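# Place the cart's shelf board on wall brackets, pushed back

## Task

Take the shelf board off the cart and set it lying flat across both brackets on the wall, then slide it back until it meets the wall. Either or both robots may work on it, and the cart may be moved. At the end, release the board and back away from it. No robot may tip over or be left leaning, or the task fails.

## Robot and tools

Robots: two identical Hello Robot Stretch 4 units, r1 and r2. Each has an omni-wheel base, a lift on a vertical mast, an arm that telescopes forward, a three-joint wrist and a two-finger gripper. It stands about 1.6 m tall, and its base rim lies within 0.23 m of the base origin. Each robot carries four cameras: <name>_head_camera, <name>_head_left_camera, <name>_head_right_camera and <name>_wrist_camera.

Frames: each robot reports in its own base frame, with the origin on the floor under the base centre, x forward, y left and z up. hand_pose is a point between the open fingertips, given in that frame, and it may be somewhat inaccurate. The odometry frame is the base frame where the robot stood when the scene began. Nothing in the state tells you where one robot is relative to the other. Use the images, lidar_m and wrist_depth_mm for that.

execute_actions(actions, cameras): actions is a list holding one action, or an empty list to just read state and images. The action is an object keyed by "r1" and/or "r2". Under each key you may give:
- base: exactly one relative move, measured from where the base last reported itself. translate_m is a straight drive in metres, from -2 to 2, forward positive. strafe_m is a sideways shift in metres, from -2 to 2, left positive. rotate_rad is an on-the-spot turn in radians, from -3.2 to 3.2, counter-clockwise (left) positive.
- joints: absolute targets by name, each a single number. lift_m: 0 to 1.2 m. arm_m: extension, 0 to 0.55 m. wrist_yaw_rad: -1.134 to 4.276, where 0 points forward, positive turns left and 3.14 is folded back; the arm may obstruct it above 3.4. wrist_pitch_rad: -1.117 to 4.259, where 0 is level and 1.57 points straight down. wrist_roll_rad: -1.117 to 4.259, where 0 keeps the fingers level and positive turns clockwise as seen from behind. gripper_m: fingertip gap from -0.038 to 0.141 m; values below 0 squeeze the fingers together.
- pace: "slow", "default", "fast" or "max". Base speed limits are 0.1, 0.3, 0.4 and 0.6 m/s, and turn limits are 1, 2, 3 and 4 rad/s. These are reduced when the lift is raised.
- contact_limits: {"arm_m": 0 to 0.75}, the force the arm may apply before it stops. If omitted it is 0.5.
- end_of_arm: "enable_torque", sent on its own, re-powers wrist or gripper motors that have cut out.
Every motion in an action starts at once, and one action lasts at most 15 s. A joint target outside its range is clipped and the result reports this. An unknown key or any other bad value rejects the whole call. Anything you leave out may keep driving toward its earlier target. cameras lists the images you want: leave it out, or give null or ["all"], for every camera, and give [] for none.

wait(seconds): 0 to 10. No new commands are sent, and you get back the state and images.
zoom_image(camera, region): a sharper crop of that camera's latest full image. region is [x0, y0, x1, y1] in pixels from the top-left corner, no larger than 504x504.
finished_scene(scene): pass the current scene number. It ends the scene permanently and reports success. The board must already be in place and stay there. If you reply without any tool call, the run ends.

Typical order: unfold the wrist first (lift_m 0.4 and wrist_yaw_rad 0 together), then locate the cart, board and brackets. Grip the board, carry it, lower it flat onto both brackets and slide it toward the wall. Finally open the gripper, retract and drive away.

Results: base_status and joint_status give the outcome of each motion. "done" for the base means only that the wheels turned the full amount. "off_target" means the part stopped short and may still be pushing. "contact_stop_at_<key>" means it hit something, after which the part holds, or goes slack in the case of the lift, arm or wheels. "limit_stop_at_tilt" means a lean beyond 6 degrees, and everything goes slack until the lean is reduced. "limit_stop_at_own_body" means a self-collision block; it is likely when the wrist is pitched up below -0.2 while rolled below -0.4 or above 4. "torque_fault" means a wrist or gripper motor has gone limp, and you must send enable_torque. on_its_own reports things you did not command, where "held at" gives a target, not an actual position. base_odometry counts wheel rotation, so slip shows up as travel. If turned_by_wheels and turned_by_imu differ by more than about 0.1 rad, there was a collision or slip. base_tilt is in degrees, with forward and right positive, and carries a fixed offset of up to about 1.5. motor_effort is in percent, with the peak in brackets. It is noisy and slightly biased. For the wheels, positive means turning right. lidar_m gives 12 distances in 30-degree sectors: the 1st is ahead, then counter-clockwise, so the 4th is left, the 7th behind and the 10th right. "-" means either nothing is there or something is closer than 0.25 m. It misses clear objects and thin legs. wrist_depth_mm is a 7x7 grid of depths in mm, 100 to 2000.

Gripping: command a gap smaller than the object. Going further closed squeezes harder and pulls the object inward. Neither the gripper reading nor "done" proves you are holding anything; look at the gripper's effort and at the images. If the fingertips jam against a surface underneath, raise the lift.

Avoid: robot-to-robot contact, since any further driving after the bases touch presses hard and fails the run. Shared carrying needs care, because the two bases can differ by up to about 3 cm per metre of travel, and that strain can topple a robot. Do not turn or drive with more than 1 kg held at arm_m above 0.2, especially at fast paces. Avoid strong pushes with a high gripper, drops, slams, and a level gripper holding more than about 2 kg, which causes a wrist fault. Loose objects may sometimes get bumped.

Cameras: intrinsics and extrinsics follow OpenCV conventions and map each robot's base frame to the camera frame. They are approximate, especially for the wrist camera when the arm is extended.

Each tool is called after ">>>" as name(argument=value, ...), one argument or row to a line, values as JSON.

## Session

>>> execute_actions(
  actions=[],
)

Scene clock: 0.00 s.
r1.base_odometry: x=+0.000 y=+0.000 heading=+0.000 (m, m, rad; r1's odometry frame)
r1.turned_by_wheels: +0.000 (rad since the last result)
r1.turned_by_imu: +0.000 (rad since the last result)
r1.base_tilt: forward=-0.1 right=-0.2 (deg)
r1.lidar_m: 3.19 2.11 1.32 1.18 1.20 1.46 1.53 1.54 1.91 2.98 5.61 3.52
r1.base_status: not commanded
r1.joint_positions: lift_m=+0.250 arm_m=+0.002 wrist_yaw_rad=+3.174 wrist_pitch_rad=+0.005 wrist_roll_rad=-0.006 gripper_m=+0.057
r1.joint_status: not commanded
r1.motor_effort: lift_m=+19 arm_m=-1 wrist_yaw_rad=-2 wrist_pitch_rad=-5 wrist_roll_rad=+0 gripper_m=-5 wheel_0=-1 wheel_1=+0 wheel_2=+0 (%)
r1.hand_pose: x=-0.1180 y=+0.0780 z=+0.4270 quat_wxyz=(-0.016, -0.003, -0.003, +1.000) (m; r1's base frame)
r1.wrist_depth_mm: - 134 182 1708 1808 1863 1430 / - 109 135 1756 1808 1863 1397 / - 115 135 1756 1808 1863 1366 / 135 134 196 1756 1756 1863 1366 / 1576 1618 1661 1756 1756 1808 1336 / 1205 1537 193 1661 204 1618 1336 / 960 960 1118 159 1060 1160 1182
r2.base_odometry: x=+0.000 y=+0.000 heading=+0.000 (m, m, rad; r2's odometry frame)
r2.turned_by_wheels: +0.000 (rad since the last result)
r2.turned_by_imu: +0.000 (rad since the last result)
r2.base_tilt: forward=-0.7 right=+0.2 (deg)
r2.lidar_m: 3.92 2.06 1.13 0.95 0.93 1.00 0.84 0.83 0.96 1.56 6.81 4.65
r2.base_status: not commanded
r2.joint_positions: lift_m=+0.250 arm_m=+0.000 wrist_yaw_rad=+3.107 wrist_pitch_rad=+0.014 wrist_roll_rad=+0.009 gripper_m=+0.057
r2.joint_status: not commanded
r2.motor_effort: lift_m=+22 arm_m=-1 wrist_yaw_rad=+1 wrist_pitch_rad=-7 wrist_roll_rad=+0 gripper_m=-3 wheel_0=+0 wheel_1=+0 wheel_2=+0 (%)
r2.hand_pose: x=-0.1148 y=+0.0972 z=+0.4243 quat_wxyz=(+0.017, -0.007, +0.004, +1.000) (m; r2's base frame)
r2.wrist_depth_mm: - 138 991 1060 1205 1078 878 / - 138 976 1060 1160 1118 904 / - 133 225 1060 1160 1138 904 / 115 139 946 1060 1138 1118 917 / 809 891 960 1042 1138 1118 917 / 820 891 195 1025 197 1098 917 / 831 866 960 110 1098 960 904
pictures: r1_head_camera, r1_head_left_camera, r1_head_right_camera, r1_wrist_camera, r2_head_camera, r2_head_left_camera, r2_head_right_camera, r2_wrist_camera
camera_calibration (this result's frames):
r1_wrist_camera: T_world_to_cam=[[-0.0080998, 0.998766, 0.0490074, -0.10892], [-0.00237291, 0.0489897, -0.998796, 0.482878], [-0.999964, -0.00820634, 0.00197318, 0.106722], [0, 0, 0, 1]] pos_world=[0.106982, 0.086005, 0.487424]
r2_wrist_camera: T_world_to_cam=[[0.0719335, 0.996036, -0.0523296, -0.0697347], [0.0258038, -0.0543064, -0.998191, 0.480746], [-0.997076, 0.0704531, -0.029608, 0.120075], [0, 0, 0, 1]] pos_world=[0.112335, 0.0871061, 0.479782]
Images, in order (width x height): r1_head_camera 420x560, r1_head_left_camera 420x672, r1_head_right_camera 420x672, r1_wrist_camera 616x392, r2_head_camera 420x560, r2_head_left_camera 420x672, r2_head_right_camera 420x672, r2_wrist_camera 616x392.

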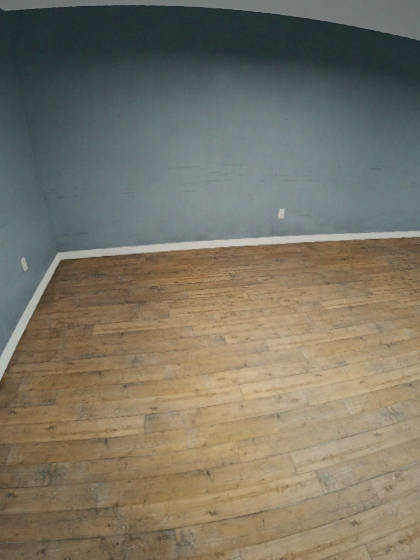

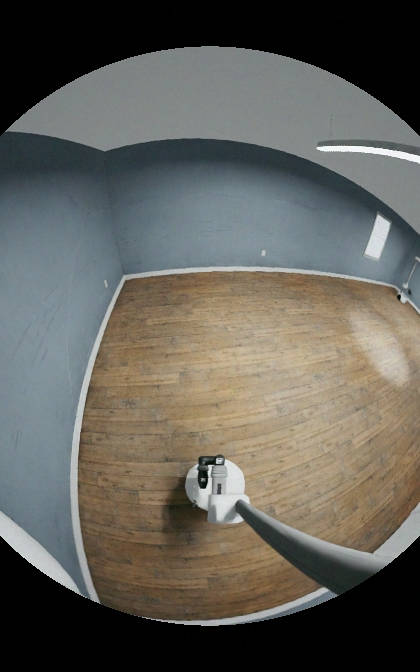

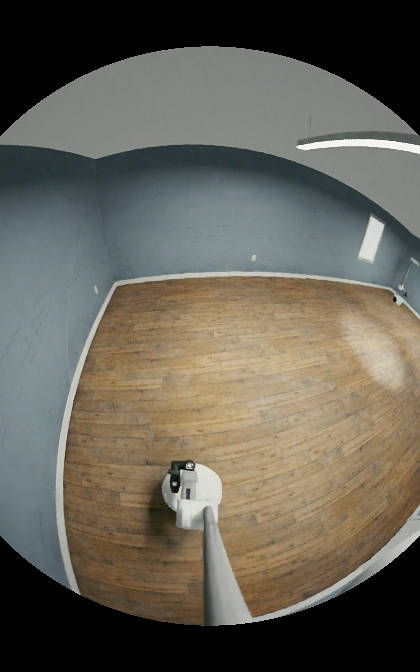

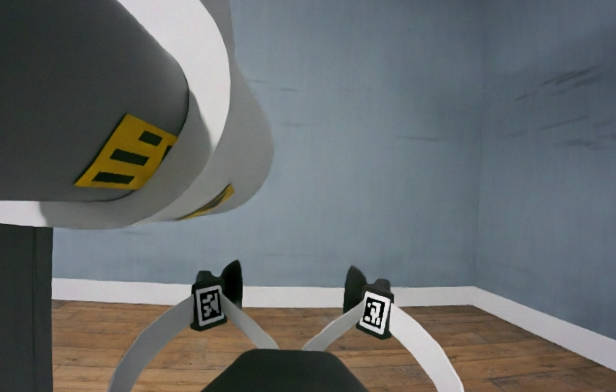

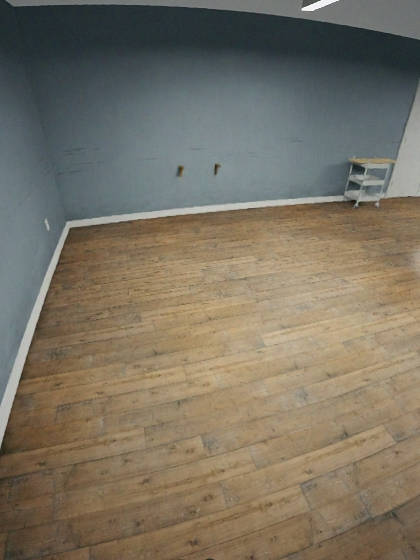

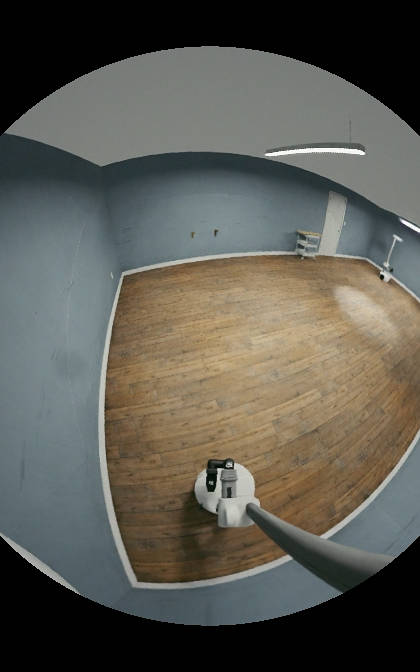

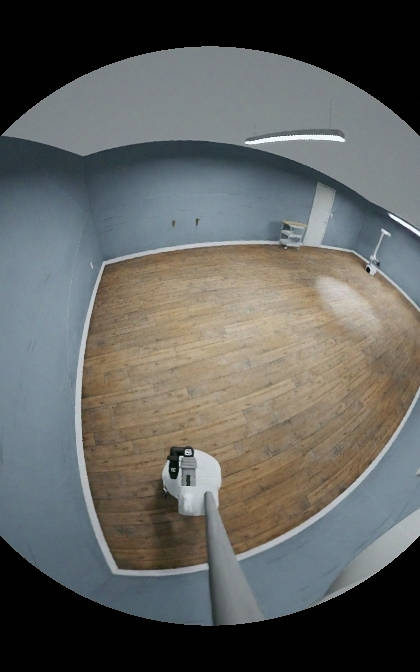

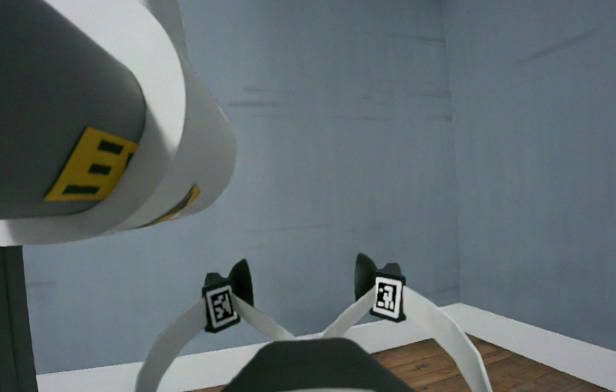

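>>> execute_actions(
  actions=[
    {"r1":{"base":{"rotate_rad":-2.92},"pace":"max"},"r2":{"base":{"rotate_rad":-0.54},"joints":{"lift_m":0.19},"pace":"max"}},
  ],
  cameras=[],
)

>>> execute_actions(
  actions=[
    {"r1":{"base":{"strafe_m":2},"joints":{"lift_m":0.57,"wrist_yaw_rad":0,"wrist_roll_rad":1.57,"gripper_m":0.1},"pace":"max"},"r2":{"base":{"translate_m":2},"pace":"max"}},
  ],
  cameras=["r1_head_camera","r2_head_camera"],
)

Scene clock: 2.93 s.
r1.base_odometry: x=+0.000 y=+0.000 heading=-2.919 (m, m, rad; r1's odometry frame)
r1.turned_by_wheels: -2.919 (rad since the last result)
r1.turned_by_imu: -2.945 (rad since the last result)
r1.base_tilt: forward=-0.1 right=-0.1 (deg)
r1.lidar_m: 1.52 1.60 2.24 7.14 4.35 3.28 3.23 1.69 1.24 1.20 1.24 1.58
r1.base_status: done
r1.joint_positions: lift_m=+0.250 arm_m=+0.002 wrist_yaw_rad=+3.174 wrist_pitch_rad=+0.005 wrist_roll_rad=-0.006 gripper_m=+0.057
r1.joint_status: not commanded
r1.motor_effort: lift_m=+19(19) arm_m=-1(1) wrist_yaw_rad=-2(1) wrist_pitch_rad=-7(6) wrist_roll_rad=+1(0) gripper_m=-2(4) wheel_0=+3(14) wheel_1=+2(16) wheel_2=+2(14) (%)
r1.hand_pose: x=-0.1179 y=+0.0780 z=+0.4270 quat_wxyz=(-0.016, -0.003, -0.003, +1.000) (m; r1's base frame)
r1.wrist_depth_mm: - 134 182 - - - - / - 109 134 - - - - / - 115 135 - - - - / 134 134 196 - - - - / 1756 - - - - - - / 1205 1537 194 1708 204 1756 1808 / 960 960 1118 159 1060 1160 1205
r2.base_odometry: x=+0.000 y=+0.000 heading=-0.540 (m, m, rad; r2's odometry frame)
r2.turned_by_wheels: -0.540 (rad since the last result)
r2.turned_by_imu: -0.532 (rad since the last result)
r2.base_tilt: forward=-0.7 right=+0.2 (deg)
r2.lidar_m: 4.70 3.90 2.15 1.14 0.94 0.94 1.01 0.84 0.83 0.93 1.47 6.84
r2.base_status: done
r2.joint_positions: lift_m=+0.190 arm_m=+0.000 wrist_yaw_rad=+3.107 wrist_pitch_rad=+0.014 wrist_roll_rad=+0.009 gripper_m=+0.057
r2.joint_status: all done
r2.motor_effort: lift_m=+17(19) arm_m=-1(1) wrist_yaw_rad=+1(2) wrist_pitch_rad=-6(6) wrist_roll_rad=+0(1) gripper_m=-4(4) wheel_0=+1(8) wheel_1=+0(9) wheel_2=+0(8) (%)
r2.hand_pose: x=-0.1148 y=+0.0972 z=+0.3644 quat_wxyz=(+0.017, -0.007, +0.004, +1.000) (m; r2's base frame)
r2.wrist_depth_mm: - 138 1255 1229 1025 878 798 / - 138 1255 1205 1042 891 798 / - 133 224 1255 1042 904 809 / 115 139 1160 1281 1042 917 809 / 820 1008 1229 1281 1042 904 820 / 842 991 194 1229 196 891 809 / 831 878 960 110 960 842 798
pictures: none
No camera images: the call's "cameras" was empty. Leave "cameras" out to get every camera's image.

Scene clock: 7.83 s.
r1.base_odometry: x=+0.441 y=-1.951 heading=-2.919 (m, m, rad; r1's odometry frame)
r1.turned_by_wheels: +0.000 (rad since the last result)
r1.turned_by_imu: +0.006 (rad since the last result)
r1.base_tilt: forward=-0.1 right=-0.2 (deg)
r1.lidar_m: 1.58 1.37 2.42 3.03 3.03 3.18 3.13 3.30 3.32 3.23 2.19 1.64
r1.base_status: done
r1.joint_positions: lift_m=+0.570 arm_m=+0.002 wrist_yaw_rad=+0.000 wrist_pitch_rad=+0.005 wrist_roll_rad=+1.570 gripper_m=+0.100
r1.joint_status: all done
r1.motor_effort: lift_m=+21(22) arm_m=-1(1) wrist_yaw_rad=-2(9) wrist_pitch_rad=-6(7) wrist_roll_rad=+3(7) gripper_m=-2(5) wheel_0=+1(17) wheel_1=-1(18) wheel_2=+0(1) (%)
r1.hand_pose: x=+0.4617 y=-0.0874 z=+0.7466 quat_wxyz=(+0.708, +0.707, +0.002, -0.002) (m; r1's base frame)
r1.wrist_depth_mm: 1336 1336 1366 1366 1397 1397 1025 / 1366 1366 1397 1397 1430 1430 1042 / 1366 1397 1397 1397 1430 1397 1042 / 1366 1397 1397 1397 1430 1397 1025 / 1397 1430 1397 1430 1430 1430 1025 / 1430 1430 1430 1430 198 1397 1008 / 1430 1430 1397 153 1464 1229 976
r2.base_odometry: x=+1.716 y=-1.028 heading=-0.540 (m, m, rad; r2's odometry frame)
r2.turned_by_wheels: +0.000 (rad since the last result)
r2.turned_by_imu: -0.004 (rad since the last result)
r2.base_tilt: forward=-0.7 right=+0.1 (deg)
r2.lidar_m: 2.85 2.60 2.54 2.91 2.45 2.43 2.61 2.12 2.11 2.43 3.93 3.04
r2.base_status: done
r2.joint_positions: lift_m=+0.190 arm_m=+0.000 wrist_yaw_rad=+3.107 wrist_pitch_rad=+0.014 wrist_roll_rad=+0.009 gripper_m=+0.057
r2.joint_status: not commanded
r2.motor_effort: lift_m=+17(17) arm_m=-1(1) wrist_yaw_rad=+1(2) wrist_pitch_rad=-6(7) wrist_roll_rad=+0(1) gripper_m=-3(2) wheel_0=-1(8) wheel_1=-1(7) wheel_2=-1(15) (%)
r2.hand_pose: x=-0.1148 y=+0.0972 z=+0.3644 quat_wxyz=(+0.017, -0.007, +0.004, +1.000) (m; r2's base frame)
r2.wrist_depth_mm: - 138 - - - - - / - 139 - - - - - / - 133 224 - - - - / 115 139 - - - - - / 1921 - - - - - - / 1464 1499 195 1397 196 1255 1160 / 1008 946 946 110 931 842 866
pictures: r1_head_camera, r2_head_camera
Images, in order (width x height): r1_head_camera 420x560, r2_head_camera 420x560.

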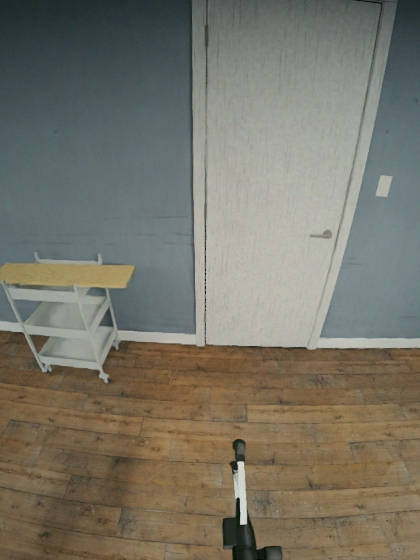

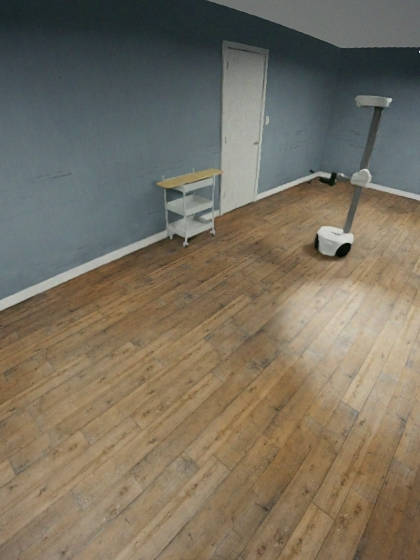

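>>> execute_actions(
  actions=[
    {"r1":{"base":{"translate_m":0.62},"pace":"max"},"r2":{"base":{"translate_m":1.8},"joints":{"lift_m":0.565,"wrist_yaw_rad":0.9,"wrist_roll_rad":1.57,"gripper_m":0.1},"pace":"max"}},
  ],
  cameras=[],
)

>>> execute_actions(
  actions=[
    {"r1":{"base":{"rotate_rad":-0.035},"pace":"max"},"r2":{"base":{"rotate_rad":0.88},"joints":{"wrist_yaw_rad":0},"pace":"max"}},
  ],
  cameras=[],
)

>>> execute_actions(
  actions=[
    {"r1":{"base":{"strafe_m":0.6},"pace":"max"},"r2":{"base":{"translate_m":0.4},"pace":"max"}},
  ],
  cameras=["r1_head_camera","r2_head_camera","r1_wrist_camera","r2_wrist_camera"],
)

Scene clock: 13.27 s.
r1.base_odometry: x=-0.164 y=-2.088 heading=-2.919 (m, m, rad; r1's odometry frame)
r1.turned_by_wheels: +0.000 (rad since the last result)
r1.turned_by_imu: -0.001 (rad since the last result)
r1.base_tilt: forward=+0.0 right=-0.2 (deg)
r1.lidar_m: 0.97 0.80 0.90 1.43 1.57 3.83 3.80 3.95 3.34 3.25 1.35 1.00
r1.base_status: done
r1.joint_positions: lift_m=+0.570 arm_m=+0.002 wrist_yaw_rad=+0.000 wrist_pitch_rad=+0.005 wrist_roll_rad=+1.570 gripper_m=+0.100
r1.joint_status: not commanded
r1.motor_effort: lift_m=+20(21) arm_m=-1(1) wrist_yaw_rad=-2(3) wrist_pitch_rad=-6(6) wrist_roll_rad=+1(2) gripper_m=+2(1) wheel_0=+1(11) wheel_1=+1(10) wheel_2=+1(15) (%)
r1.hand_pose: x=+0.4617 y=-0.0874 z=+0.7466 quat_wxyz=(+0.708, +0.707, +0.002, -0.002) (m; r1's base frame)
r1.wrist_depth_mm: 741 750 750 750 759 768 768 / 750 741 750 768 768 778 778 / 750 750 759 759 768 788 788 / 750 759 768 768 778 788 798 / 759 768 768 778 778 788 798 / 778 750 759 759 198 778 788 / 798 788 809 152 809 820 820
r2.base_odometry: x=+3.259 y=-1.954 heading=-0.540 (m, m, rad; r2's odometry frame)
r2.turned_by_wheels: +0.000 (rad since the last result)
r2.turned_by_imu: -0.005 (rad since the last result)
r2.base_tilt: forward=-0.7 right=+0.2 (deg)
r2.lidar_m: 1.23 1.12 1.39 1.60 2.57 3.77 4.04 3.35 3.33 3.72 4.97 1.56
r2.base_status: done
r2.joint_positions: lift_m=+0.565 arm_m=+0.000 wrist_yaw_rad=+0.900 wrist_pitch_rad=+0.015 wrist_roll_rad=+1.570 gripper_m=+0.100
r2.joint_status: all done
r2.motor_effort: lift_m=+25(28) arm_m=-1(1) wrist_yaw_rad=+0(6) wrist_pitch_rad=-8(9) wrist_roll_rad=+1(3) gripper_m=+0(3) wheel_0=-1(7) wheel_1=+0(7) wheel_2=-1(13) (%)
r2.hand_pose: x=+0.4183 y=+0.1716 z=+0.7387 quat_wxyz=(+0.639, +0.634, +0.312, +0.303) (m; r2's base frame)
r2.wrist_depth_mm: 1205 1229 1205 917 1042 1042 904 / 1205 1229 1205 1229 1255 1229 1008 / 1205 1229 1255 1205 1255 1255 1042 / 1205 1229 1229 1255 1255 1255 1025 / 1229 1229 1255 1255 1281 1255 1025 / 1255 1255 214 1255 217 1308 1060 / 1229 1255 1308 110 1281 1281 1042
pictures: none
No camera images: the call's "cameras" was empty. Leave "cameras" out to get every camera's image.

Scene clock: 14.67 s.
r1.base_odometry: x=-0.164 y=-2.088 heading=-2.953 (m, m, rad; r1's odometry frame)
r1.turned_by_wheels: -0.034 (rad since the last result)
r1.turned_by_imu: -0.034 (rad since the last result)
r1.base_tilt: forward=-0.1 right=-0.3 (deg)
r1.lidar_m: 0.97 0.81 0.90 1.54 1.57 3.87 3.83 3.90 3.37 3.25 1.42 1.03
r1.base_status: done
r1.joint_positions: lift_m=+0.570 arm_m=+0.002 wrist_yaw_rad=+0.000 wrist_pitch_rad=+0.005 wrist_roll_rad=+1.570 gripper_m=+0.100
r1.joint_status: not commanded
r1.motor_effort: lift_m=+20(20) arm_m=-1(1) wrist_yaw_rad=-2(1) wrist_pitch_rad=-6(6) wrist_roll_rad=+3(4) gripper_m=-1(1) wheel_0=+6(7) wheel_1=+4(7) wheel_2=+1(10) (%)
r1.hand_pose: x=+0.4617 y=-0.0874 z=+0.7466 quat_wxyz=(+0.708, +0.707, +0.002, -0.002) (m; r1's base frame)
r1.wrist_depth_mm: 759 759 759 778 778 788 788 / 759 759 768 778 778 788 798 / 759 759 768 778 788 788 788 / 759 768 768 778 788 788 798 / 768 759 768 788 778 798 798 / 750 750 759 778 198 778 798 / 778 778 788 152 809 820 809
r2.base_odometry: x=+3.259 y=-1.954 heading=+0.340 (m, m, rad; r2's odometry frame)
r2.turned_by_wheels: +0.880 (rad since the last result)
r2.turned_by_imu: +0.867 (rad since the last result)
r2.base_tilt: forward=-0.8 right=+0.2 (deg)
r2.lidar_m: 1.41 1.45 2.08 3.77 3.97 3.45 3.38 3.47 4.87 1.54 1.38 1.13
r2.base_status: done
r2.joint_positions: lift_m=+0.565 arm_m=+0.000 wrist_yaw_rad=+0.000 wrist_pitch_rad=+0.015 wrist_roll_rad=+1.570 gripper_m=+0.100
r2.joint_status: all done
r2.motor_effort: lift_m=+25(25) arm_m=-1(1) wrist_yaw_rad=-1(5) wrist_pitch_rad=-7(8) wrist_roll_rad=+1(1) gripper_m=-2(1) wheel_0=+1(7) wheel_1=+2(8) wheel_2=-1(9) (%)
r2.hand_pose: x=+0.4590 y=-0.0873 z=+0.7387 quat_wxyz=(+0.707, +0.707, +0.005, -0.005) (m; r2's base frame)
r2.wrist_depth_mm: 1138 1182 1182 1182 1160 1182 991 / 1138 1160 1182 1205 1182 1182 991 / 1138 1160 1182 1182 1205 1205 1042 / 1138 1182 1205 1182 1182 1255 1025 / 1182 1160 1182 1205 1205 1229 1042 / 1182 1182 214 1205 216 1205 1042 / 1182 1205 1205 110 1229 1229 1042
pictures: none
No camera images: the call's "cameras" was empty. Leave "cameras" out to get every camera's image.

Scene clock: 17.20 s.
r1.base_odometry: x=-0.052 y=-2.677 heading=-2.953 (m, m, rad; r1's odometry frame)
r1.turned_by_wheels: +0.000 (rad since the last result)
r1.turned_by_imu: +0.002 (rad since the last result)
r1.base_tilt: forward=-0.1 right=-0.2 (deg)
r1.lidar_m: 0.61 0.61 1.04 0.92 5.10 3.84 3.82 3.92 3.99 3.82 1.39 1.04
r1.base_status: done
r1.joint_positions: lift_m=+0.570 arm_m=+0.002 wrist_yaw_rad=+0.000 wrist_pitch_rad=+0.005 wrist_roll_rad=+1.570 gripper_m=+0.100
r1.joint_status: not commanded
r1.motor_effort: lift_m=+20(20) arm_m=-1(1) wrist_yaw_rad=-2(2) wrist_pitch_rad=-6(6) wrist_roll_rad=+3(1) gripper_m=-2(3) wheel_0=+1(15) wheel_1=+0(16) wheel_2=+0(1) (%)
r1.hand_pose: x=+0.4617 y=-0.0874 z=+0.7466 quat_wxyz=(+0.708, +0.707, +0.002, -0.002) (m; r1's base frame)
r1.wrist_depth_mm: 778 768 778 778 778 788 788 / 778 788 788 809 809 809 820 / 778 788 798 798 809 820 820 / 788 798 798 798 809 820 820 / 788 788 798 798 820 809 831 / 778 788 798 809 198 820 820 / 788 788 798 152 809 574 741
r2.base_odometry: x=+3.636 y=-1.820 heading=+0.340 (m, m, rad; r2's odometry frame)
r2.turned_by_wheels: +0.000 (rad since the last result)
r2.turned_by_imu: -0.001 (rad since the last result)
r2.base_tilt: forward=-0.7 right=+0.2 (deg)
r2.lidar_m: 1.00 1.05 1.48 3.76 3.94 3.85 3.81 3.93 5.14 0.89 0.84 0.78
r2.base_status: done
r2.joint_positions: lift_m=+0.565 arm_m=+0.000 wrist_yaw_rad=+0.000 wrist_pitch_rad=+0.015 wrist_roll_rad=+1.570 gripper_m=+0.100
r2.joint_status: not commanded
r2.motor_effort: lift_m=+25(25) arm_m=-1(1) wrist_yaw_rad=+1(0) wrist_pitch_rad=-7(8) wrist_roll_rad=+0(0) gripper_m=-1(0) wheel_0=-2(6) wheel_1=-2(6) wheel_2=+1(11) (%)
r2.hand_pose: x=+0.4590 y=-0.0874 z=+0.7387 quat_wxyz=(+0.707, +0.707, +0.005, -0.005) (m; r2's base frame)
r2.wrist_depth_mm: 750 759 778 778 788 798 798 / 768 768 768 788 798 788 809 / 778 778 788 788 798 798 809 / 768 778 788 788 809 798 788 / 778 778 788 798 788 809 809 / 778 788 213 798 216 820 809 / 778 788 798 110 809 820 831
pictures: r1_head_camera, r1_wrist_camera, r2_head_camera, r2_wrist_camera
camera_calibration (this result's frames):
r1_wrist_camera: T_world_to_cam=[[-0.0299312, -0.0445347, -0.998559, 0.746332], [0.00577988, 0.998983, -0.0447269, 0.178543], [0.999535, -0.00711028, -0.0296434, -0.21512], [0, 0, 0, 1]] pos_world=[0.236326, -0.146653, 0.746865]
r2_wrist_camera: T_world_to_cam=[[-0.051602, 0.0432339, -0.997731, 0.761159], [-0.0126818, 0.998954, 0.0439427, 0.10964], [0.998587, 0.0149206, -0.0509997, -0.190586], [0, 0, 0, 1]] pos_world=[0.230984, -0.13959, 0.744895]
Images, in order (width x height): r1_head_camera 420x560, r1_wrist_camera 616x392, r2_head_camera 420x560, r2_wrist_camera 616x392.

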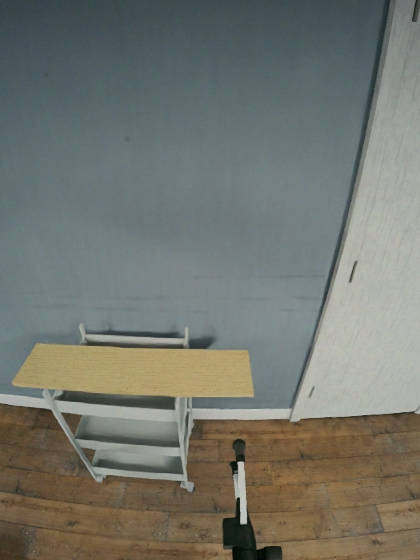

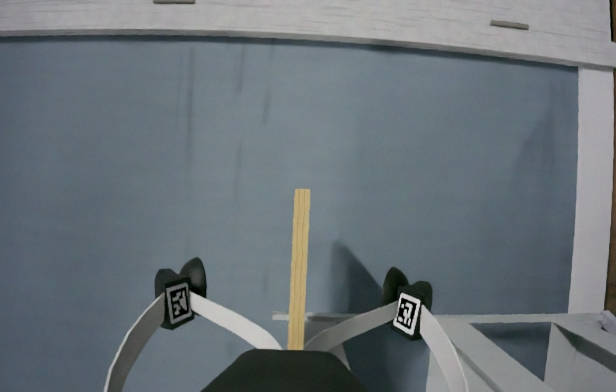

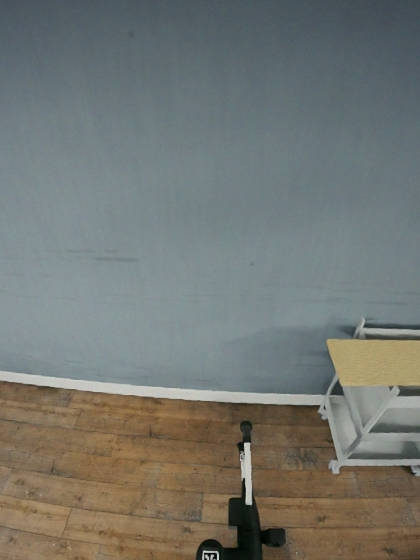

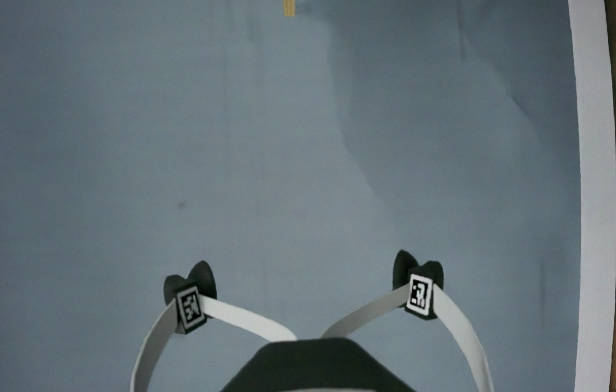

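>>> execute_actions(
  actions=[
    {"r1":{"base":{"translate_m":0.12},"joints":{"lift_m":0.567,"arm_m":0.12},"pace":"fast"},"r2":{"base":{"strafe_m":-0.41},"joints":{"arm_m":0.06},"pace":"max"}},
  ],
  cameras=["r2_head_camera","r1_wrist_camera","r2_wrist_camera"],
)

Scene clock: 20.07 s.
r1.base_odometry: x=-0.169 y=-2.700 heading=-2.953 (m, m, rad; r1's odometry frame)
r1.turned_by_wheels: +0.000 (rad since the last result)
r1.turned_by_imu: +0.000 (rad since the last result)
r1.base_tilt: forward=-0.1 right=-0.3 (deg)
r1.lidar_m: 0.50 0.51 0.56 0.51 0.54 4.00 3.93 4.01 4.01 3.37 1.24 0.91
r1.base_status: done
r1.joint_positions: lift_m=+0.567 arm_m=+0.119 wrist_yaw_rad=+0.000 wrist_pitch_rad=+0.005 wrist_roll_rad=+1.570 gripper_m=+0.100
r1.joint_status: all done
r1.motor_effort: lift_m=+17(18) arm_m=+5(6) wrist_yaw_rad=-3(1) wrist_pitch_rad=-5(6) wrist_roll_rad=+2(2) gripper_m=-3(1) wheel_0=+2(9) wheel_1=+3(9) wheel_2=-1(15) (%)
r1.hand_pose: x=+0.5786 y=-0.0873 z=+0.7439 quat_wxyz=(+0.708, +0.707, +0.002, -0.002) (m; r1's base frame)
r1.wrist_depth_mm: 544 549 554 559 564 569 574 / 544 554 554 559 564 569 574 / 549 549 559 564 564 569 574 / 544 554 559 559 569 569 574 / 544 554 559 559 564 574 580 / 549 554 559 564 198 574 580 / 549 554 559 152 564 569 574
r2.base_odometry: x=+3.773 y=-2.207 heading=+0.340 (m, m, rad; r2's odometry frame)
r2.turned_by_wheels: +0.000 (rad since the last result)
r2.turned_by_imu: -0.002 (rad since the last result)
r2.base_tilt: forward=-0.7 right=+0.3 (deg)
r2.lidar_m: 0.61 1.06 1.49 4.18 4.38 3.89 3.81 3.95 4.68 0.49 0.54 0.62
r2.base_status: done
r2.joint_positions: lift_m=+0.565 arm_m=+0.059 wrist_yaw_rad=+0.000 wrist_pitch_rad=+0.014 wrist_roll_rad=+1.570 gripper_m=+0.100
r2.joint_status: all done
r2.motor_effort: lift_m=+25(25) arm_m=+4(4) wrist_yaw_rad=+1(1) wrist_pitch_rad=-6(7) wrist_roll_rad=+0(1) gripper_m=-1(1) wheel_0=-1(13) wheel_1=+0(11) wheel_2=+1(1) (%)
r2.hand_pose: x=+0.5186 y=-0.0874 z=+0.7387 quat_wxyz=(+0.707, +0.707, +0.005, -0.005) (m; r2's base frame)
r2.wrist_depth_mm: 691 707 699 304 715 634 466 / 707 691 707 306 732 634 473 / 707 699 715 349 723 621 500 / 699 715 723 723 715 741 741 / 707 715 723 715 723 732 741 / 715 723 214 732 217 741 741 / 715 715 723 109 732 750 750
pictures: r1_wrist_camera, r2_head_camera, r2_wrist_camera
camera_calibration (this result's frames):
r1_wrist_camera: T_world_to_cam=[[-0.0298464, -0.0444875, -0.998564, 0.747069], [0.00551056, 0.998987, -0.0446711, 0.177781], [0.999539, -0.00683592, -0.029571, -0.332068], [0, 0, 0, 1]] pos_world=[0.353232, -0.146635, 0.744118]
r2_wrist_camera: T_world_to_cam=[[-0.0515452, 0.0432796, -0.997732, 0.764227], [-0.0125697, 0.998953, 0.0439819, 0.110341], [0.998592, 0.0148082, -0.0509472, -0.250163], [0, 0, 0, 1]] pos_world=[0.29059, -0.139597, 0.744896]
Images, in order (width x height): r1_wrist_camera 616x392, r2_head_camera 420x560, r2_wrist_camera 616x392.

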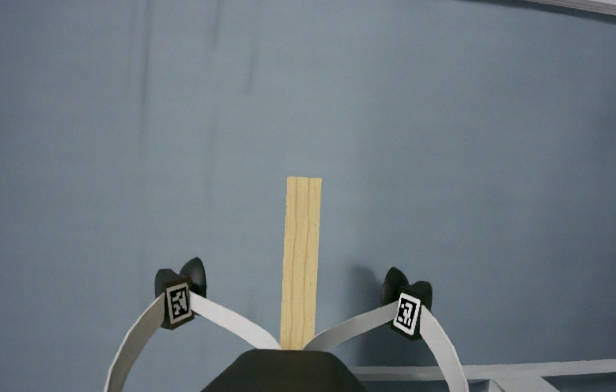

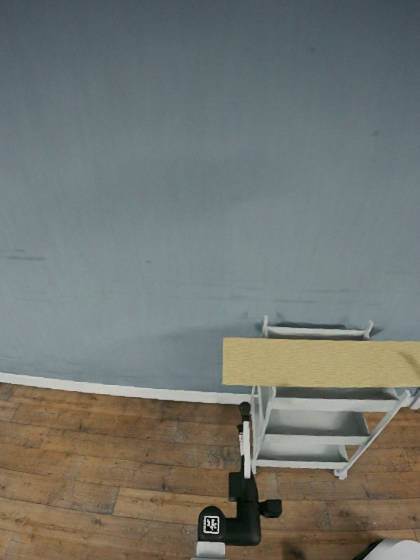

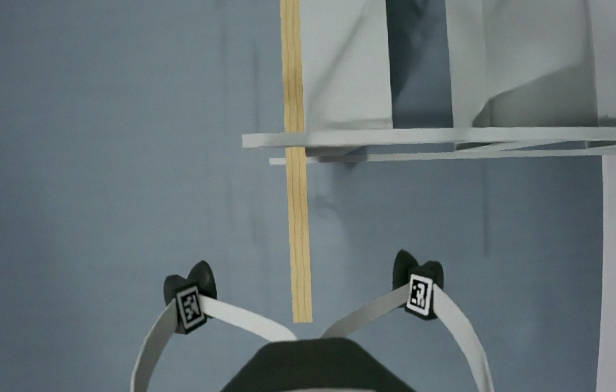

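>>> execute_actions(
  actions=[
    {"r1":{"joints":{"arm_m":0.16}},"r2":{"base":{"translate_m":0.11},"joints":{"arm_m":0.145},"pace":"fast"}},
  ],
  cameras=[],
)

>>> execute_actions(
  actions=[
    {"r1":{"joints":{"gripper_m":-0.02}},"r2":{"joints":{"gripper_m":-0.02}}},
  ],
  cameras=["r1_head_camera","r1_wrist_camera","r2_wrist_camera"],
)

Scene clock: 24.23 s.
r1.base_odometry: x=-0.169 y=-2.700 heading=-2.953 (m, m, rad; r1's odometry frame)
r1.turned_by_wheels: +0.000 (rad since the last result)
r1.turned_by_imu: +0.000 (rad since the last result)
r1.base_tilt: forward=+0.0 right=-0.2 (deg)
r1.lidar_m: 0.48 0.50 0.57 0.49 0.64 3.97 3.95 4.04 4.00 3.35 1.23 0.92
r1.base_status: not commanded
r1.joint_positions: lift_m=+0.567 arm_m=+0.159 wrist_yaw_rad=+0.000 wrist_pitch_rad=+0.005 wrist_roll_rad=+1.570 gripper_m=+0.100
r1.joint_status: all done
r1.motor_effort: lift_m=+17(17) arm_m=+5(6) wrist_yaw_rad=-2(2) wrist_pitch_rad=-5(6) wrist_roll_rad=+1(2) gripper_m=-1(0) wheel_0=+3(2) wheel_1=+3(2) wheel_2=-1(1) (%)
r1.hand_pose: x=+0.6186 y=-0.0874 z=+0.7439 quat_wxyz=(+0.708, +0.707, +0.002, -0.002) (m; r1's base frame)
r1.wrist_depth_mm: 508 512 517 521 525 530 535 / 504 512 517 517 521 530 530 / 508 512 517 521 525 530 535 / 508 512 517 517 521 530 530 / 512 517 517 157 525 535 535 / 508 512 517 156 198 530 535 / 508 512 517 152 525 535 535
r2.base_odometry: x=+3.877 y=-2.170 heading=+0.340 (m, m, rad; r2's odometry frame)
r2.turned_by_wheels: +0.000 (rad since the last result)
r2.turned_by_imu: -0.001 (rad since the last result)
r2.base_tilt: forward=-0.6 right=+0.2 (deg)
r2.lidar_m: 0.60 0.94 1.31 3.86 4.38 4.01 3.98 4.04 0.57 0.49 0.69 0.50
r2.base_status: done
r2.joint_positions: lift_m=+0.565 arm_m=+0.144 wrist_yaw_rad=+0.000 wrist_pitch_rad=+0.014 wrist_roll_rad=+1.570 gripper_m=+0.100
r2.joint_status: all done
r2.motor_effort: lift_m=+25(25) arm_m=+4(7) wrist_yaw_rad=+1(2) wrist_pitch_rad=-7(7) wrist_roll_rad=+1(0) gripper_m=-1(1) wheel_0=+0(7) wheel_1=-1(6) wheel_2=+0(12) (%)
r2.hand_pose: x=+0.6037 y=-0.0874 z=+0.7388 quat_wxyz=(+0.707, +0.707, +0.005, -0.005) (m; r2's base frame)
r2.wrist_depth_mm: 504 508 100 101 102 103 - / 508 512 517 156 180 530 449 / 504 512 517 278 525 530 452 / 512 517 517 157 530 535 539 / 517 521 525 157 530 539 539 / 512 517 214 157 217 539 539 / 521 521 525 110 539 539 544
pictures: none
No camera images: the call's "cameras" was empty. Leave "cameras" out to get every camera's image.

Scene clock: 26.17 s.
r1.base_odometry: x=-0.169 y=-2.700 heading=-2.953 (m, m, rad; r1's odometry frame)
r1.turned_by_wheels: +0.000 (rad since the last result)
r1.turned_by_imu: +0.000 (rad since the last result)
r1.base_tilt: forward=+0.0 right=-0.2 (deg)
r1.lidar_m: 0.48 0.50 0.57 0.50 0.63 3.97 3.94 4.05 4.00 3.35 1.22 0.93
r1.base_status: not commanded
r1.joint_positions: lift_m=+0.567 arm_m=+0.159 wrist_yaw_rad=+0.000 wrist_pitch_rad=+0.008 wrist_roll_rad=+1.570 gripper_m=-0.019
r1.joint_status: all done
r1.motor_effort: lift_m=+18(18) arm_m=+4(5) wrist_yaw_rad=-3(3) wrist_pitch_rad=-13(13) wrist_roll_rad=+2(2) gripper_m=-22(18) wheel_0=+3(2) wheel_1=+3(2) wheel_2=-1(1) (%)
r1.hand_pose: x=+0.6187 y=-0.0873 z=+0.7432 quat_wxyz=(+0.708, +0.707, +0.003, -0.003) (m; r1's base frame)
r1.wrist_depth_mm: 504 512 517 517 525 530 535 / 504 512 512 517 525 530 535 / 508 512 517 521 525 530 539 / 508 512 512 147 525 530 535 / 508 512 521 147 525 530 535 / 508 512 181 184 525 535 535 / 508 512 517 147 525 530 539
r2.base_odometry: x=+3.877 y=-2.170 heading=+0.340 (m, m, rad; r2's odometry frame)
r2.turned_by_wheels: +0.000 (rad since the last result)
r2.turned_by_imu: +0.000 (rad since the last result)
r2.base_tilt: forward=-0.7 right=+0.1 (deg)
r2.lidar_m: 0.63 0.93 1.32 3.86 4.38 4.00 3.97 4.05 0.55 0.49 0.67 0.50
r2.base_status: not commanded
r2.joint_positions: lift_m=+0.565 arm_m=+0.144 wrist_yaw_rad=+0.000 wrist_pitch_rad=+0.013 wrist_roll_rad=+1.570 gripper_m=-0.019
r2.joint_status: all done
r2.motor_effort: lift_m=+25(25) arm_m=+4(4) wrist_yaw_rad=+0(0) wrist_pitch_rad=-3(8) wrist_roll_rad=+0(0) gripper_m=-19(23) wheel_0=+0(0) wheel_1=-1(1) wheel_2=+0(1) (%)
r2.hand_pose: x=+0.6037 y=-0.0873 z=+0.7391 quat_wxyz=(+0.707, +0.707, +0.005, -0.005) (m; r2's base frame)
r2.wrist_depth_mm: 500 512 101 101 102 102 - / 508 508 517 146 180 525 449 / 512 517 521 147 530 525 449 / 512 517 517 147 525 530 539 / 512 521 521 147 525 535 539 / 512 517 184 148 185 535 544 / 517 521 525 110 535 544 544
pictures: r1_head_camera, r1_wrist_camera, r2_wrist_camera
camera_calibration (this result's frames):
r1_wrist_camera: T_world_to_cam=[[-0.0322729, -0.0444925, -0.998488, 0.748965], [0.00528046, 0.998987, -0.0446854, 0.177645], [0.999465, -0.0067146, -0.0320052, -0.370245], [0, 0, 0, 1]] pos_world=[0.39328, -0.146628, 0.743921]
r2_wrist_camera: T_world_to_cam=[[-0.0504028, 0.0434612, -0.997783, 0.768306], [-0.0130269, 0.998939, 0.0441696, 0.111414], [0.998644, 0.0152243, -0.0497831, -0.33598], [0, 0, 0, 1]] pos_world=[0.3757, -0.139572, 0.744956]
Images, in order (width x height): r1_head_camera 420x560, r1_wrist_camera 616x392, r2_wrist_camera 616x392.

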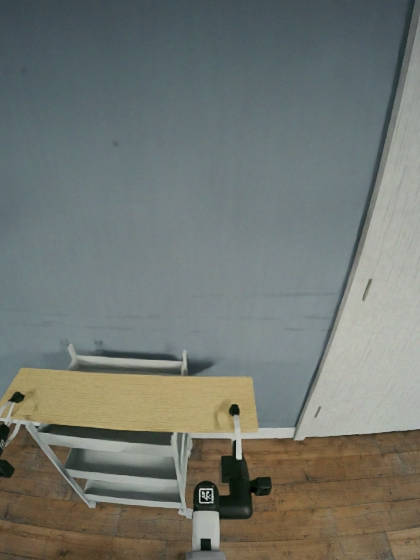

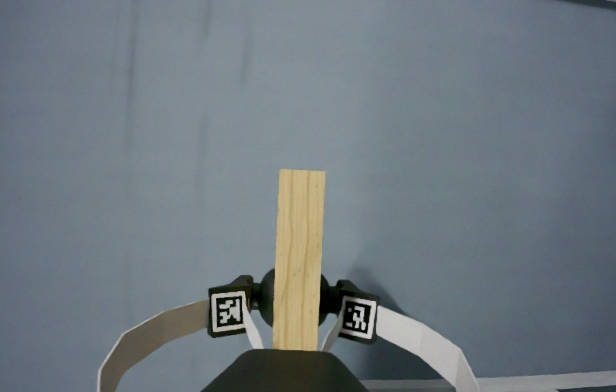

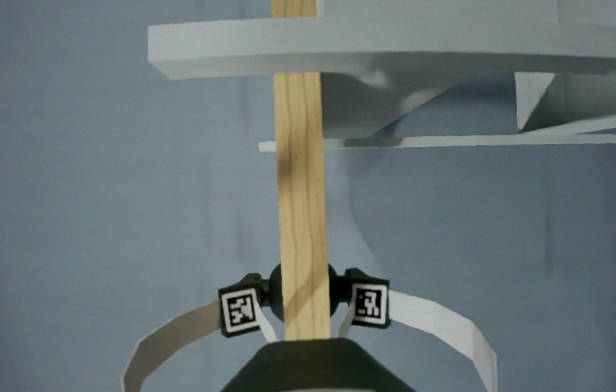

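>>> execute_actions(
  actions=[
    {"r1":{"joints":{"lift_m":0.717}},"r2":{"joints":{"lift_m":0.715}}},
  ],
  cameras=[],
)

>>> execute_actions(
  actions=[
    {"r1":{"base":{"strafe_m":1.5}},"r2":{"base":{"strafe_m":1.503}}},
  ],
  cameras=["r1_head_camera","r2_head_camera"],
)

Scene clock: 28.33 s.
r1.base_odometry: x=-0.169 y=-2.700 heading=-2.953 (m, m, rad; r1's odometry frame)
r1.turned_by_wheels: +0.000 (rad since the last result)
r1.turned_by_imu: +0.000 (rad since the last result)
r1.base_tilt: forward=+0.0 right=-0.2 (deg)
r1.lidar_m: 0.49 0.50 0.57 0.49 0.62 3.96 3.94 4.03 3.99 3.36 1.23 0.93
r1.base_status: not commanded
r1.joint_positions: lift_m=+0.717 arm_m=+0.159 wrist_yaw_rad=+0.000 wrist_pitch_rad=+0.015 wrist_roll_rad=+1.570 gripper_m=-0.019
r1.joint_status: all done
r1.on_its_own: wrist_pitch_rad is at rest, and its effort (-36) is outside its rest range (-23 to +23)
r1.motor_effort: lift_m=+25(22) arm_m=+4(4) wrist_yaw_rad=-3(4) wrist_pitch_rad=-36(41) wrist_roll_rad=+2(2) gripper_m=-23(22) wheel_0=+3(3) wheel_1=+3(3) wheel_2=-1(1) (%)
r1.hand_pose: x=+0.6186 y=-0.0874 z=+0.8903 quat_wxyz=(+0.707, +0.707, +0.006, -0.005) (m; r1's base frame)
r1.wrist_depth_mm: 500 504 512 517 525 530 539 / 504 508 512 521 525 530 539 / 504 508 517 521 525 535 539 / 504 512 517 147 525 535 544 / 504 512 517 147 530 535 539 / 504 512 181 147 185 539 544 / 508 508 517 147 530 539 549
r2.base_odometry: x=+3.877 y=-2.170 heading=+0.340 (m, m, rad; r2's odometry frame)
r2.turned_by_wheels: +0.000 (rad since the last result)
r2.turned_by_imu: +0.000 (rad since the last result)
r2.base_tilt: forward=-0.7 right=+0.2 (deg)
r2.lidar_m: 0.62 0.94 1.29 3.85 4.39 4.00 3.96 4.02 0.54 0.51 0.67 0.48
r2.base_status: not commanded
r2.joint_positions: lift_m=+0.714 arm_m=+0.144 wrist_yaw_rad=+0.000 wrist_pitch_rad=+0.024 wrist_roll_rad=+1.570 gripper_m=-0.019
r2.joint_status: all done
r2.on_its_own: wrist_pitch_rad is at rest, and its effort (-34) is outside its rest range (-23 to +23)
r2.motor_effort: lift_m=+29(30) arm_m=+4(4) wrist_yaw_rad=+0(0) wrist_pitch_rad=-34(41) wrist_roll_rad=-1(0) gripper_m=-20(21) wheel_0=+0(0) wheel_1=-1(1) wheel_2=+0(1) (%)
r2.hand_pose: x=+0.6037 y=-0.0873 z=+0.8856 quat_wxyz=(+0.707, +0.707, +0.009, -0.008) (m; r2's base frame)
r2.wrist_depth_mm: 500 512 512 146 525 404 300 / 504 512 517 147 525 415 297 / 504 508 512 147 525 449 539 / 508 512 517 521 530 539 544 / 512 512 521 148 530 539 549 / 512 517 186 148 185 549 554 / 512 517 525 110 539 539 554
pictures: none
No camera images: the call's "cameras" was empty. Leave "cameras" out to get every camera's image.

Scene clock: 34.67 s.
r1.base_odometry: x=+0.112 y=-4.173 heading=-2.953 (m, m, rad; r1's odometry frame)
r1.turned_by_wheels: +0.000 (rad since the last result)
r1.turned_by_imu: +0.002 (rad since the last result)
r1.base_tilt: forward=+0.0 right=-0.2 (deg)
r1.lidar_m: 0.53 0.54 0.59 0.50 0.58 3.96 3.93 4.01 5.52 3.42 1.07 0.95
r1.base_status: done
r1.joint_positions: lift_m=+0.717 arm_m=+0.159 wrist_yaw_rad=+0.000 wrist_pitch_rad=+0.015 wrist_roll_rad=+1.570 gripper_m=-0.019
r1.joint_status: not commanded
r1.on_its_own: wrist_pitch_rad is at rest, and its effort (-35) is outside its rest range (-23 to +23)
r1.motor_effort: lift_m=+25(25) arm_m=+4(4) wrist_yaw_rad=-1(2) wrist_pitch_rad=-35(35) wrist_roll_rad=+2(2) gripper_m=-21(20) wheel_0=-1(13) wheel_1=+4(11) wheel_2=+0(3) (%)
r1.hand_pose: x=+0.6186 y=-0.0875 z=+0.8903 quat_wxyz=(+0.707, +0.707, +0.005, -0.006) (m; r1's base frame)
r1.wrist_depth_mm: 525 535 535 544 549 559 569 / 525 530 535 544 549 559 564 / 525 530 539 544 554 559 564 / 525 535 539 149 549 559 569 / 530 535 539 148 554 564 569 / 530 535 181 148 184 564 569 / 525 535 544 147 554 564 569
r2.base_odometry: x=+3.376 y=-0.753 heading=+0.340 (m, m, rad; r2's odometry frame)
r2.turned_by_wheels: +0.000 (rad since the last result)
r2.turned_by_imu: +0.007 (rad since the last result)
r2.base_tilt: forward=-0.7 right=+0.2 (deg)
r2.lidar_m: 0.62 0.94 1.31 2.68 2.83 3.94 3.89 4.01 0.60 0.49 0.65 0.53
r2.base_status: done
r2.joint_positions: lift_m=+0.714 arm_m=+0.144 wrist_yaw_rad=+0.001 wrist_pitch_rad=+0.024 wrist_roll_rad=+1.570 gripper_m=-0.019
r2.joint_status: not commanded
r2.on_its_own: wrist_pitch_rad is at rest, and its effort (-35) is outside its rest range (-23 to +23)
r2.motor_effort: lift_m=+29(29) arm_m=+4(4) wrist_yaw_rad=-1(7) wrist_pitch_rad=-35(34) wrist_roll_rad=+0(0) gripper_m=-20(19) wheel_0=+2(9) wheel_1=-1(9) wheel_2=+0(0) (%)
r2.hand_pose: x=+0.6037 y=-0.0872 z=+0.8856 quat_wxyz=(+0.707, +0.707, +0.009, -0.008) (m; r2's base frame)
r2.wrist_depth_mm: 535 539 554 148 564 574 574 / 544 544 554 148 569 569 580 / 544 549 554 148 574 574 585 / 549 554 559 564 574 591 585 / 554 554 564 148 580 585 591 / 549 559 187 148 185 585 597 / 554 564 569 110 585 591 591
pictures: r1_head_camera, r2_head_camera
Images, in order (width x height): r1_head_camera 420x560, r2_head_camera 420x560.

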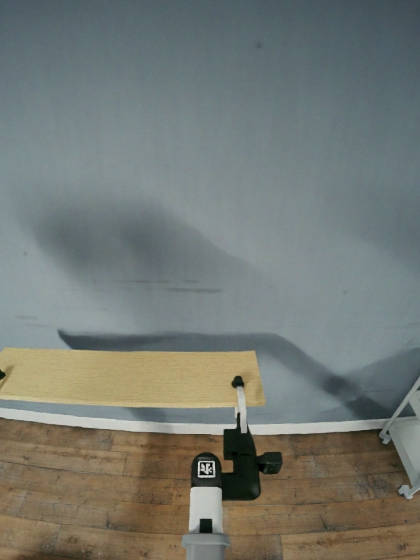

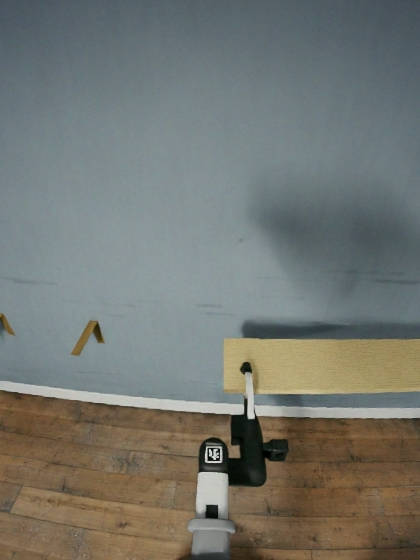

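>>> execute_actions(
  actions=[
    {"r1":{"base":{"strafe_m":1.23},"joints":{"lift_m":0.66}},"r2":{"base":{"strafe_m":1.233},"joints":{"lift_m":0.658,"arm_m":0.185}}},
  ],
  cameras=["r1_head_camera","r2_head_camera","r2_wrist_camera"],
)

Scene clock: 40.50 s.
r1.base_odometry: x=+0.343 y=-5.381 heading=-2.952 (m, m, rad; r1's odometry frame)
r1.turned_by_wheels: +0.000 (rad since the last result)
r1.turned_by_imu: +0.002 (rad since the last result)
r1.base_tilt: forward=+0.0 right=-0.3 (deg)
r1.lidar_m: 0.52 0.53 0.64 0.49 0.56 3.11 3.89 3.98 5.50 2.24 1.31 0.97
r1.base_status: done
r1.joint_positions: lift_m=+0.660 arm_m=+0.159 wrist_yaw_rad=+0.000 wrist_pitch_rad=+0.016 wrist_roll_rad=+1.570 gripper_m=-0.019
r1.joint_status: all done
r1.on_its_own: wrist_pitch_rad is at rest, and its effort (-36) is outside its rest range (-23 to +23)
r1.motor_effort: lift_m=+20(22) arm_m=+4(4) wrist_yaw_rad=-2(4) wrist_pitch_rad=-36(38) wrist_roll_rad=+2(2) gripper_m=-20(21) wheel_0=-2(14) wheel_1=+4(13) wheel_2=+0(0) (%)
r1.hand_pose: x=+0.6186 y=-0.0875 z=+0.8336 quat_wxyz=(+0.707, +0.707, +0.005, -0.006) (m; r1's base frame)
r1.wrist_depth_mm: 544 549 559 564 574 580 585 / 544 554 559 564 569 580 585 / 544 554 559 564 569 580 585 / 544 554 559 147 574 580 585 / 544 554 559 147 574 585 591 / 544 554 181 147 185 585 591 / 544 554 564 147 569 580 591
r2.base_odometry: x=+2.965 y=+0.410 heading=+0.340 (m, m, rad; r2's odometry frame)
r2.turned_by_wheels: +0.000 (rad since the last result)
r2.turned_by_imu: +0.005 (rad since the last result)
r2.base_tilt: forward=-0.6 right=+0.3 (deg)
r2.lidar_m: 0.62 1.04 1.48 1.44 1.54 2.15 3.84 3.97 0.59 0.48 0.58 0.58
r2.base_status: done
r2.joint_positions: lift_m=+0.658 arm_m=+0.184 wrist_yaw_rad=+0.000 wrist_pitch_rad=+0.025 wrist_roll_rad=+1.570 gripper_m=-0.019
r2.joint_status: all done
r2.on_its_own: wrist_pitch_rad is at rest, and its effort (-36) is outside its rest range (-23 to +23)
r2.motor_effort: lift_m=+18(27) arm_m=+4(4) wrist_yaw_rad=+1(4) wrist_pitch_rad=-36(37) wrist_roll_rad=+0(0) gripper_m=-20(19) wheel_0=+2(9) wheel_1=+0(9) wheel_2=+0(1) (%)
r2.hand_pose: x=+0.6436 y=-0.0874 z=+0.8293 quat_wxyz=(+0.707, +0.707, +0.009, -0.009) (m; r2's base frame)
r2.wrist_depth_mm: 539 544 549 145 564 574 574 / 544 549 554 145 569 580 585 / 544 549 559 146 569 580 585 / 554 554 564 559 569 585 591 / 549 554 564 148 574 585 591 / 554 564 186 148 185 591 597 / 559 559 569 110 585 591 603
pictures: r1_head_camera, r2_head_camera, r2_wrist_camera
camera_calibration (this result's frames):
r2_wrist_camera: T_world_to_cam=[[-0.0615756, 0.0434782, -0.997155, 0.867054], [-0.0121819, 0.998944, 0.0443084, 0.107388], [0.998028, 0.0148756, -0.0609809, -0.361613], [0, 0, 0, 1]] pos_world=[0.415597, -0.139593, 0.837778]
Images, in order (width x height): r1_head_camera 420x560, r2_head_camera 420x560, r2_wrist_camera 616x392.

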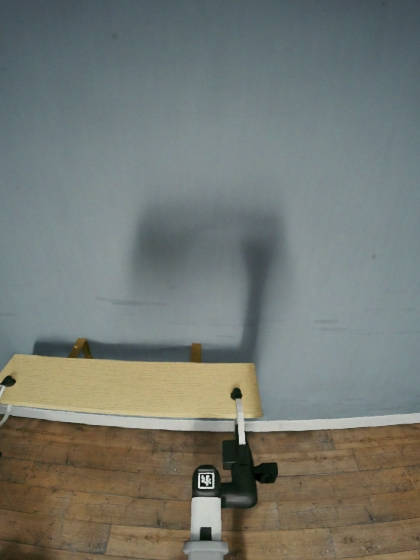

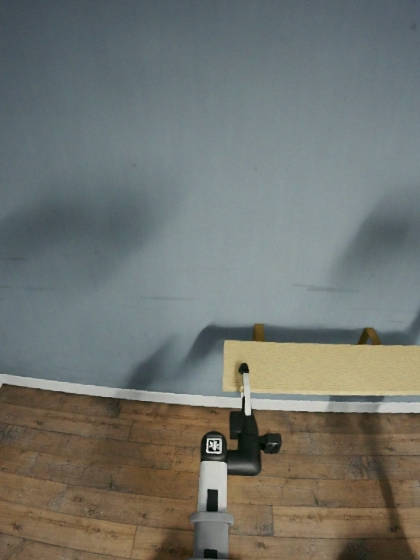

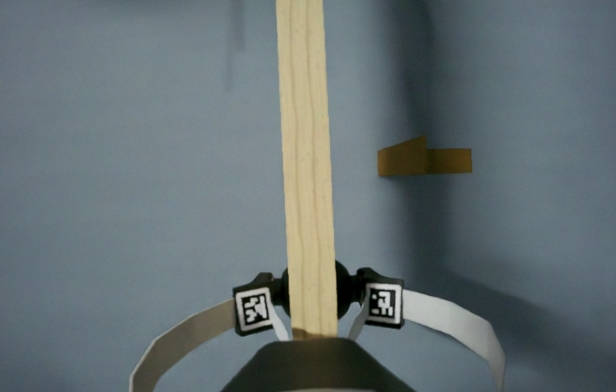

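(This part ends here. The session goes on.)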